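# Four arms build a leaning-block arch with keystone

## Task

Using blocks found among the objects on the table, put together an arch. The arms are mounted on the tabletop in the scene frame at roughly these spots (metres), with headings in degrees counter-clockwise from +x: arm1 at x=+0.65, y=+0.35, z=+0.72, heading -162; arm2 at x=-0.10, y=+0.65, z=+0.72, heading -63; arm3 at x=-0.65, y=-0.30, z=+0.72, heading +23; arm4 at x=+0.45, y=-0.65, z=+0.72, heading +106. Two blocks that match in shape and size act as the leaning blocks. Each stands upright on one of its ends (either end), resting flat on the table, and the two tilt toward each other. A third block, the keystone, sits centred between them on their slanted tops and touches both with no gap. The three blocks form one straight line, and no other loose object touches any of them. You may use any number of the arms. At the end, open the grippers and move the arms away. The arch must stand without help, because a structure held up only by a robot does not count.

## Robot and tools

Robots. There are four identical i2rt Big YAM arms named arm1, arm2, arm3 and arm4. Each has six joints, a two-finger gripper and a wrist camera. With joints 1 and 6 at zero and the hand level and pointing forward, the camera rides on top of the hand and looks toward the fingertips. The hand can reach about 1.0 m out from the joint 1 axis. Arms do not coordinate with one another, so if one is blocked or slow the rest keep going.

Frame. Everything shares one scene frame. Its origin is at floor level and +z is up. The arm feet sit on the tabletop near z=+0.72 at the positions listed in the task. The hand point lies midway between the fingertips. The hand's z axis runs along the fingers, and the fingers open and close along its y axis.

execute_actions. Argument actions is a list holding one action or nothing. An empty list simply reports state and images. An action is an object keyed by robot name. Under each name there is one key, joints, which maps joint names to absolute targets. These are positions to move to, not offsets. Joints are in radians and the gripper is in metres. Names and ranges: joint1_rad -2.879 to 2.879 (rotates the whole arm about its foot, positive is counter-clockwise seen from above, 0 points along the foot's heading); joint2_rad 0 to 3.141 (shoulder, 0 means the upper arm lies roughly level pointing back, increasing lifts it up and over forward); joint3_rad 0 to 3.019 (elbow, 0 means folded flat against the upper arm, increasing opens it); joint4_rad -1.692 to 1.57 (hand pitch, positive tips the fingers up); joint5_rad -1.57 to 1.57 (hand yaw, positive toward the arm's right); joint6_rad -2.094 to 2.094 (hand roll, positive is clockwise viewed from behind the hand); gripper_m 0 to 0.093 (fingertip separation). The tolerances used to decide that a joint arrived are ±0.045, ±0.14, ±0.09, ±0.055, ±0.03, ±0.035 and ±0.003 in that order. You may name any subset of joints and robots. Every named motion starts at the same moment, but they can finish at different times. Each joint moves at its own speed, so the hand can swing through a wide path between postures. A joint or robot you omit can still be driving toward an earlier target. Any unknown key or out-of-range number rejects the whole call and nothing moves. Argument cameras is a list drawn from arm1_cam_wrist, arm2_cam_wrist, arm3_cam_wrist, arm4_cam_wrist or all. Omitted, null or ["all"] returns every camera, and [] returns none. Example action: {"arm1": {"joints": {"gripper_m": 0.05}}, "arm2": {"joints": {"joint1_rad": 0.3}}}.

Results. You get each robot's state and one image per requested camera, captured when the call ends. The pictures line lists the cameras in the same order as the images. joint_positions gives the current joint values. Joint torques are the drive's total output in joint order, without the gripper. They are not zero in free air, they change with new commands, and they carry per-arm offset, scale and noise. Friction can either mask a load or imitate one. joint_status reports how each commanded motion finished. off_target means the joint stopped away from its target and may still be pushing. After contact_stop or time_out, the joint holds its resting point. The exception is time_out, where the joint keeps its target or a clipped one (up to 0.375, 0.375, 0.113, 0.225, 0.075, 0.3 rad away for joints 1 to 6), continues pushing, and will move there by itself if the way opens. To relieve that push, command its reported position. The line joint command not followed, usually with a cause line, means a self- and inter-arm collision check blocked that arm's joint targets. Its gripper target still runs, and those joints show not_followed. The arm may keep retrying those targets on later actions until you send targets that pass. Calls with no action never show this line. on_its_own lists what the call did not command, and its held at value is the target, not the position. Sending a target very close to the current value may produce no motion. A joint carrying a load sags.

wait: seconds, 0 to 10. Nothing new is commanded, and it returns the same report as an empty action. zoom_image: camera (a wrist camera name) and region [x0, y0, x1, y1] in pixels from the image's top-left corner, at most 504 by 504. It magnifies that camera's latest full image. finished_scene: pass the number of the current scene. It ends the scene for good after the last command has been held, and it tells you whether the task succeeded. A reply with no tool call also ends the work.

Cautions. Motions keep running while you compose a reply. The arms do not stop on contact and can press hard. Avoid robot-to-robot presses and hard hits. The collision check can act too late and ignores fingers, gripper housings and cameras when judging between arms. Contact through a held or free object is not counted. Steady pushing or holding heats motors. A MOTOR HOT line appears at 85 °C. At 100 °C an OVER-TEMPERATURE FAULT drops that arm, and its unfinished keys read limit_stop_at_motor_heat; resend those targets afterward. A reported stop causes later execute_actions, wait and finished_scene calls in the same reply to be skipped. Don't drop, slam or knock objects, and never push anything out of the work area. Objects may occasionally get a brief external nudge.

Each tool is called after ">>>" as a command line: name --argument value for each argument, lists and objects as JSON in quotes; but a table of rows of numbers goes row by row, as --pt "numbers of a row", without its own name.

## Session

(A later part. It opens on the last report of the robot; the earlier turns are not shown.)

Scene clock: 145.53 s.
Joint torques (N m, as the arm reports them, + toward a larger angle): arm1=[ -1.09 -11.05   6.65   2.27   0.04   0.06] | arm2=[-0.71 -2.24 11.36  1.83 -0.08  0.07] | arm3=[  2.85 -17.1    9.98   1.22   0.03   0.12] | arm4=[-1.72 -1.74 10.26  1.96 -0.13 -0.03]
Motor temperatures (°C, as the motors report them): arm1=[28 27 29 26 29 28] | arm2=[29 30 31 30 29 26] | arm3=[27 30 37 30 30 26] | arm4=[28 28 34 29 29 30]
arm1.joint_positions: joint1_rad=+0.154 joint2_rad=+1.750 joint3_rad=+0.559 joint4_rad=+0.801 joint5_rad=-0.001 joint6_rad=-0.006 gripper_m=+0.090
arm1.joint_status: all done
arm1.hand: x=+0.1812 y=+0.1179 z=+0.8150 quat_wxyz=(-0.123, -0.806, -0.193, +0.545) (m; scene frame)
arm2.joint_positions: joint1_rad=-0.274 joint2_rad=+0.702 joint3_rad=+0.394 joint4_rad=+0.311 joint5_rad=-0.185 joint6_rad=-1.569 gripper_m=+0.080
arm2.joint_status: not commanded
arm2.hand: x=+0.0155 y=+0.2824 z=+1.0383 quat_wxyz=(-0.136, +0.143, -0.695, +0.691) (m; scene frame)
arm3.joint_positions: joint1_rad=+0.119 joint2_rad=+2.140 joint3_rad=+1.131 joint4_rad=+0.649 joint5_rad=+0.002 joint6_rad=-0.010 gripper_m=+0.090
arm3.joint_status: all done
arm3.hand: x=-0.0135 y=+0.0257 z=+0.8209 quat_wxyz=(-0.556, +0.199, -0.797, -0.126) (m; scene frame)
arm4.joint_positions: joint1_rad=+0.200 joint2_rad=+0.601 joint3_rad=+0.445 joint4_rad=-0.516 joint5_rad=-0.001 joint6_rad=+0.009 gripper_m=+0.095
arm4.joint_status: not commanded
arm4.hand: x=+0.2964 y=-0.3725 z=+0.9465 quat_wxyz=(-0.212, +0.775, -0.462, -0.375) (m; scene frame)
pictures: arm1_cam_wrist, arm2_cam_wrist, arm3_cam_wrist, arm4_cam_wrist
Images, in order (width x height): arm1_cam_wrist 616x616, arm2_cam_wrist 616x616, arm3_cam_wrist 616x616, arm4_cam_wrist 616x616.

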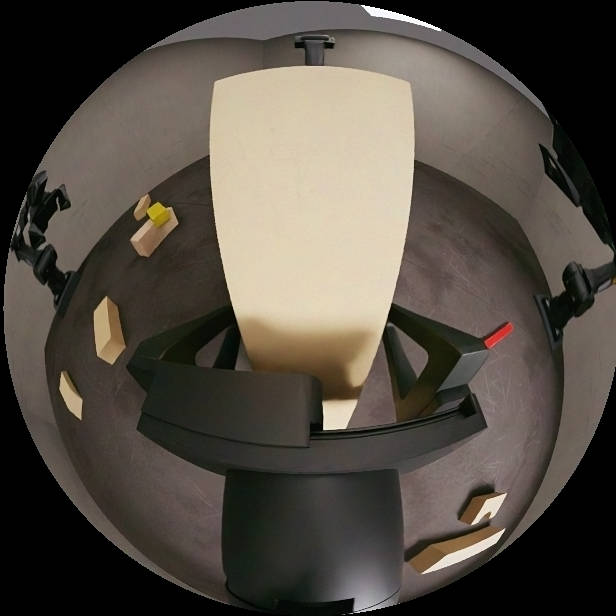

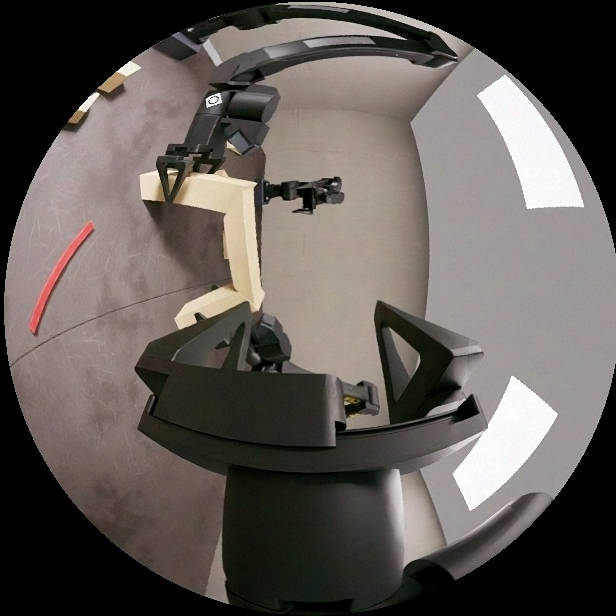

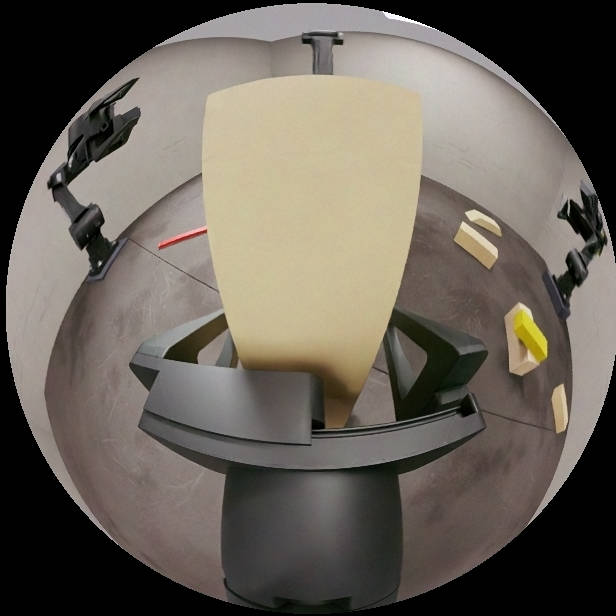

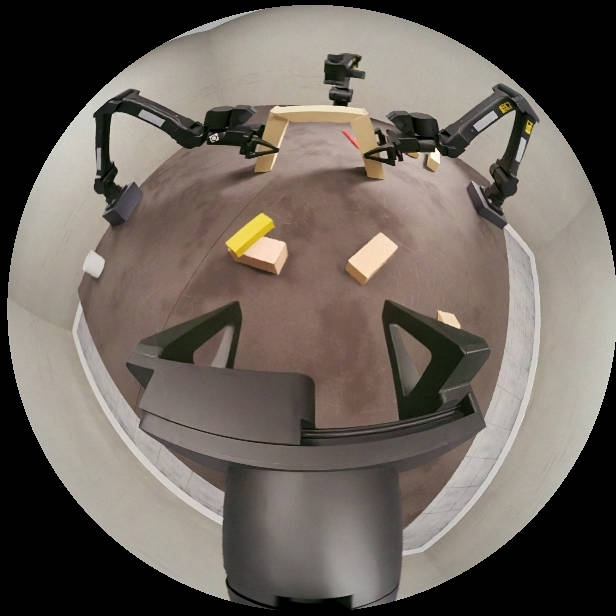

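>>> execute_actions --actions '[{"arm1":{"joints":{"joint2_rad":1.55,"joint3_rad":0.36}},"arm3":{"joints":{"joint2_rad":1.9,"joint3_rad":0.8}}}]' --cameras '["arm4_cam_wrist"]'

>>> execute_actions --actions '[{"arm1":{"joints":{"joint2_rad":0.8,"joint3_rad":0.3,"joint4_rad":0}},"arm3":{"joints":{"joint2_rad":0.9,"joint3_rad":0.4,"joint4_rad":0}}}]'

>>> zoom_image --camera "arm4_cam_wrist" --region '[245,90,395,190]'

Scene clock: 147.00 s.
Joint torques (N m, as the arm reports them, + toward a larger angle): arm1=[-1.05 -9.11  5.17  2.25  0.04  0.04] | arm2=[-0.61 -2.19 11.34  1.83 -0.08  0.07] | arm3=[  2.64 -13.31   5.72   1.08  -0.02   0.15] | arm4=[-2.02 -2.22 10.28  2.   -0.14 -0.06]
Motor temperatures (°C, as the motors report them): arm1=[28 27 29 26 29 28] | arm2=[29 30 31 30 29 26] | arm3=[27 31 37 29 30 26] | arm4=[28 28 34 29 29 30]
arm1.joint_positions: joint1_rad=+0.154 joint2_rad=+1.554 joint3_rad=+0.359 joint4_rad=+0.803 joint5_rad=-0.001 joint6_rad=-0.006 gripper_m=+0.090
arm1.joint_status: all done
arm1.hand: x=+0.2479 y=+0.1506 z=+0.8331 quat_wxyz=(-0.123, -0.807, -0.193, +0.545) (m; scene frame)
arm2.joint_positions: joint1_rad=-0.274 joint2_rad=+0.702 joint3_rad=+0.394 joint4_rad=+0.311 joint5_rad=-0.185 joint6_rad=-1.569 gripper_m=+0.080
arm2.joint_status: not commanded
arm2.hand: x=+0.0155 y=+0.2824 z=+1.0383 quat_wxyz=(-0.136, +0.143, -0.695, +0.691) (m; scene frame)
arm3.joint_positions: joint1_rad=+0.119 joint2_rad=+1.893 joint3_rad=+0.799 joint4_rad=+0.649 joint5_rad=+0.002 joint6_rad=-0.010 gripper_m=+0.090
arm3.joint_status: all done
arm3.hand: x=-0.1147 y=-0.0259 z=+0.8402 quat_wxyz=(-0.521, +0.204, -0.820, -0.118) (m; scene frame)
arm4.joint_positions: joint1_rad=+0.200 joint2_rad=+0.601 joint3_rad=+0.445 joint4_rad=-0.516 joint5_rad=-0.001 joint6_rad=+0.009 gripper_m=+0.095
arm4.joint_status: not commanded
arm4.hand: x=+0.2964 y=-0.3725 z=+0.9465 quat_wxyz=(-0.212, +0.775, -0.462, -0.375) (m; scene frame)
pictures: arm4_cam_wrist
Images, in order (width x height): arm4_cam_wrist 616x616.

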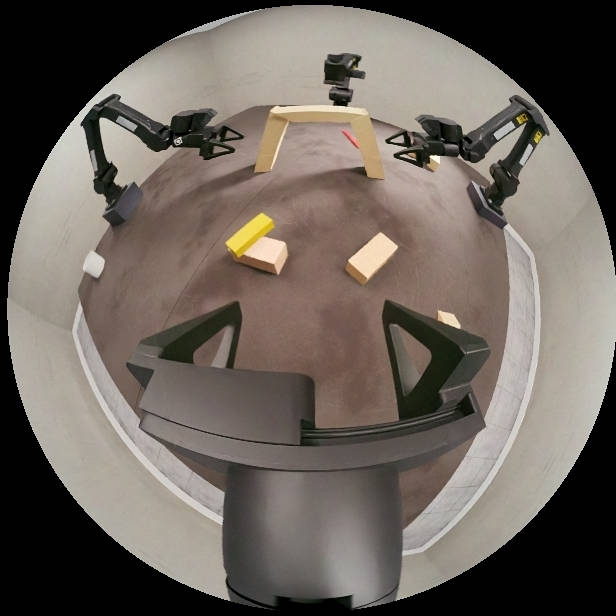

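Scene clock: 148.57 s.
Joint torques (N m, as the arm reports them, + toward a larger angle): arm1=[-0.91 -2.75 10.28  0.71  0.05  0.04] | arm2=[-0.66 -2.07 11.34  1.79 -0.07  0.08] | arm3=[ 2.19 -3.79  9.2   1.07 -0.02  0.1 ] | arm4=[-2.02 -2.01 10.22  1.92 -0.14 -0.05]
Motor temperatures (°C, as the motors report them): arm1=[28 27 29 26 29 28] | arm2=[29 30 31 30 29 26] | arm3=[27 30 37 29 30 26] | arm4=[28 28 34 29 29 30]
arm1.joint_positions: joint1_rad=+0.154 joint2_rad=+0.805 joint3_rad=+0.295 joint4_rad=+0.014 joint5_rad=-0.001 joint6_rad=-0.006 gripper_m=+0.090
arm1.joint_status: all done
arm1.hand: x=+0.3321 y=+0.1916 z=+0.9182 quat_wxyz=(-0.113, -0.834, -0.199, +0.502) (m; scene frame)
arm2.joint_positions: joint1_rad=-0.274 joint2_rad=+0.702 joint3_rad=+0.394 joint4_rad=+0.311 joint5_rad=-0.185 joint6_rad=-1.569 gripper_m=+0.080
arm2.joint_status: not commanded
arm2.hand: x=+0.0155 y=+0.2824 z=+1.0383 quat_wxyz=(-0.136, +0.143, -0.695, +0.691) (m; scene frame)
arm3.joint_positions: joint1_rad=+0.119 joint2_rad=+0.903 joint3_rad=+0.401 joint4_rad=+0.019 joint5_rad=+0.002 joint6_rad=-0.010 gripper_m=+0.090
arm3.joint_status: all done
arm3.hand: x=-0.3024 y=-0.1202 z=+0.9894 quat_wxyz=(-0.506, +0.206, -0.830, -0.114) (m; scene frame)
arm4.joint_positions: joint1_rad=+0.200 joint2_rad=+0.601 joint3_rad=+0.445 joint4_rad=-0.516 joint5_rad=-0.001 joint6_rad=+0.009 gripper_m=+0.095
arm4.joint_status: not commanded
arm4.hand: x=+0.2964 y=-0.3725 z=+0.9465 quat_wxyz=(-0.212, +0.775, -0.462, -0.375) (m; scene frame)
pictures: arm1_cam_wrist, arm2_cam_wrist, arm3_cam_wrist, arm4_cam_wrist
Images, in order (width x height): arm1_cam_wrist 616x616, arm2_cam_wrist 616x616, arm3_cam_wrist 616x616, arm4_cam_wrist 616x616.

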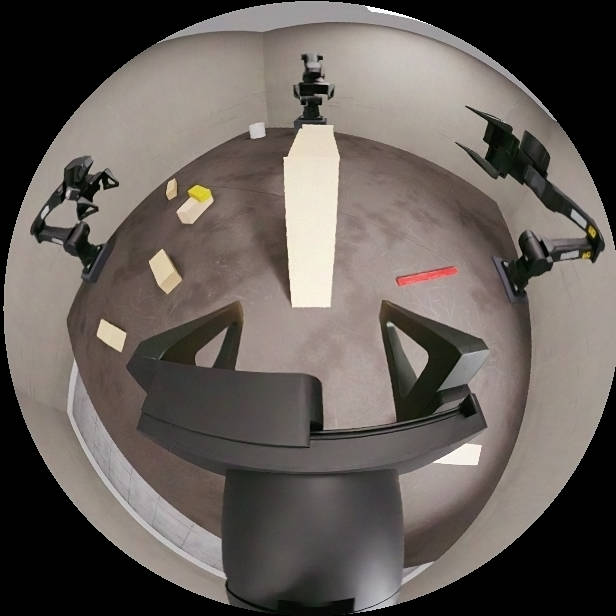

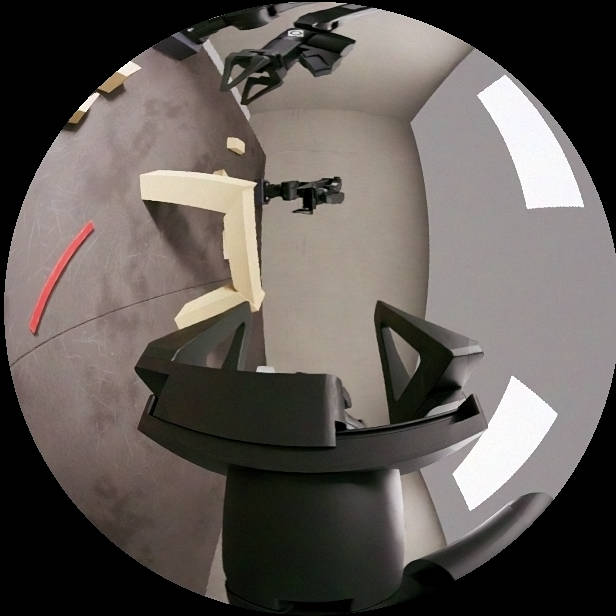

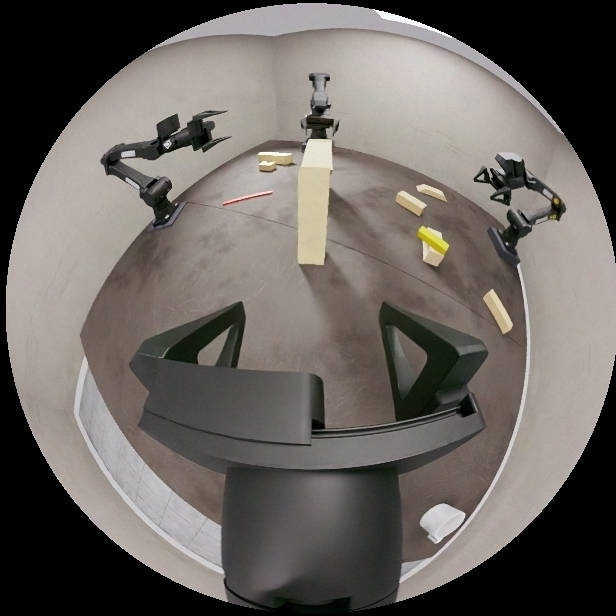

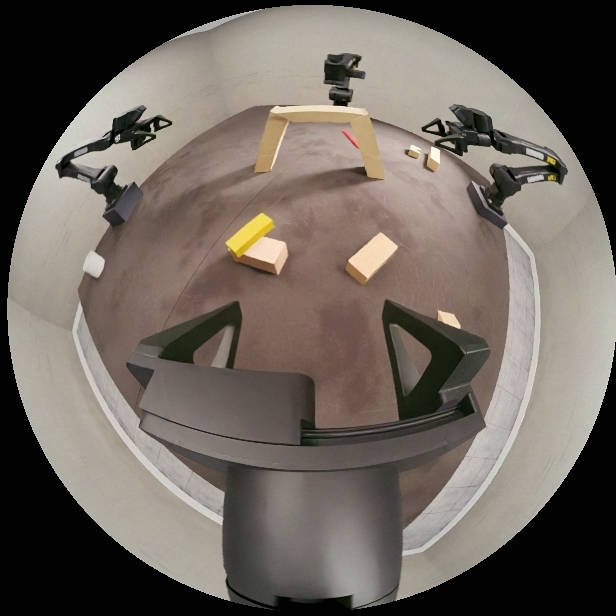

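Region (245, 90, 395, 190) of arm4_cam_wrist's 616x616 image, scaled by 3.360, with more detail than that image has.

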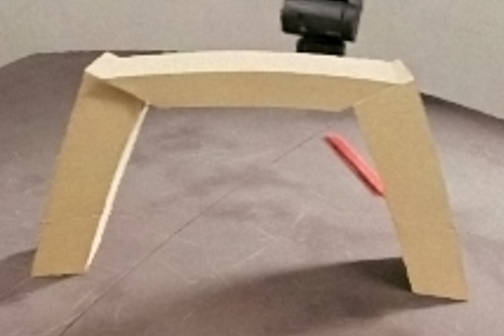

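>>> finished_scene --scene 1

The scene is finished: the task was done.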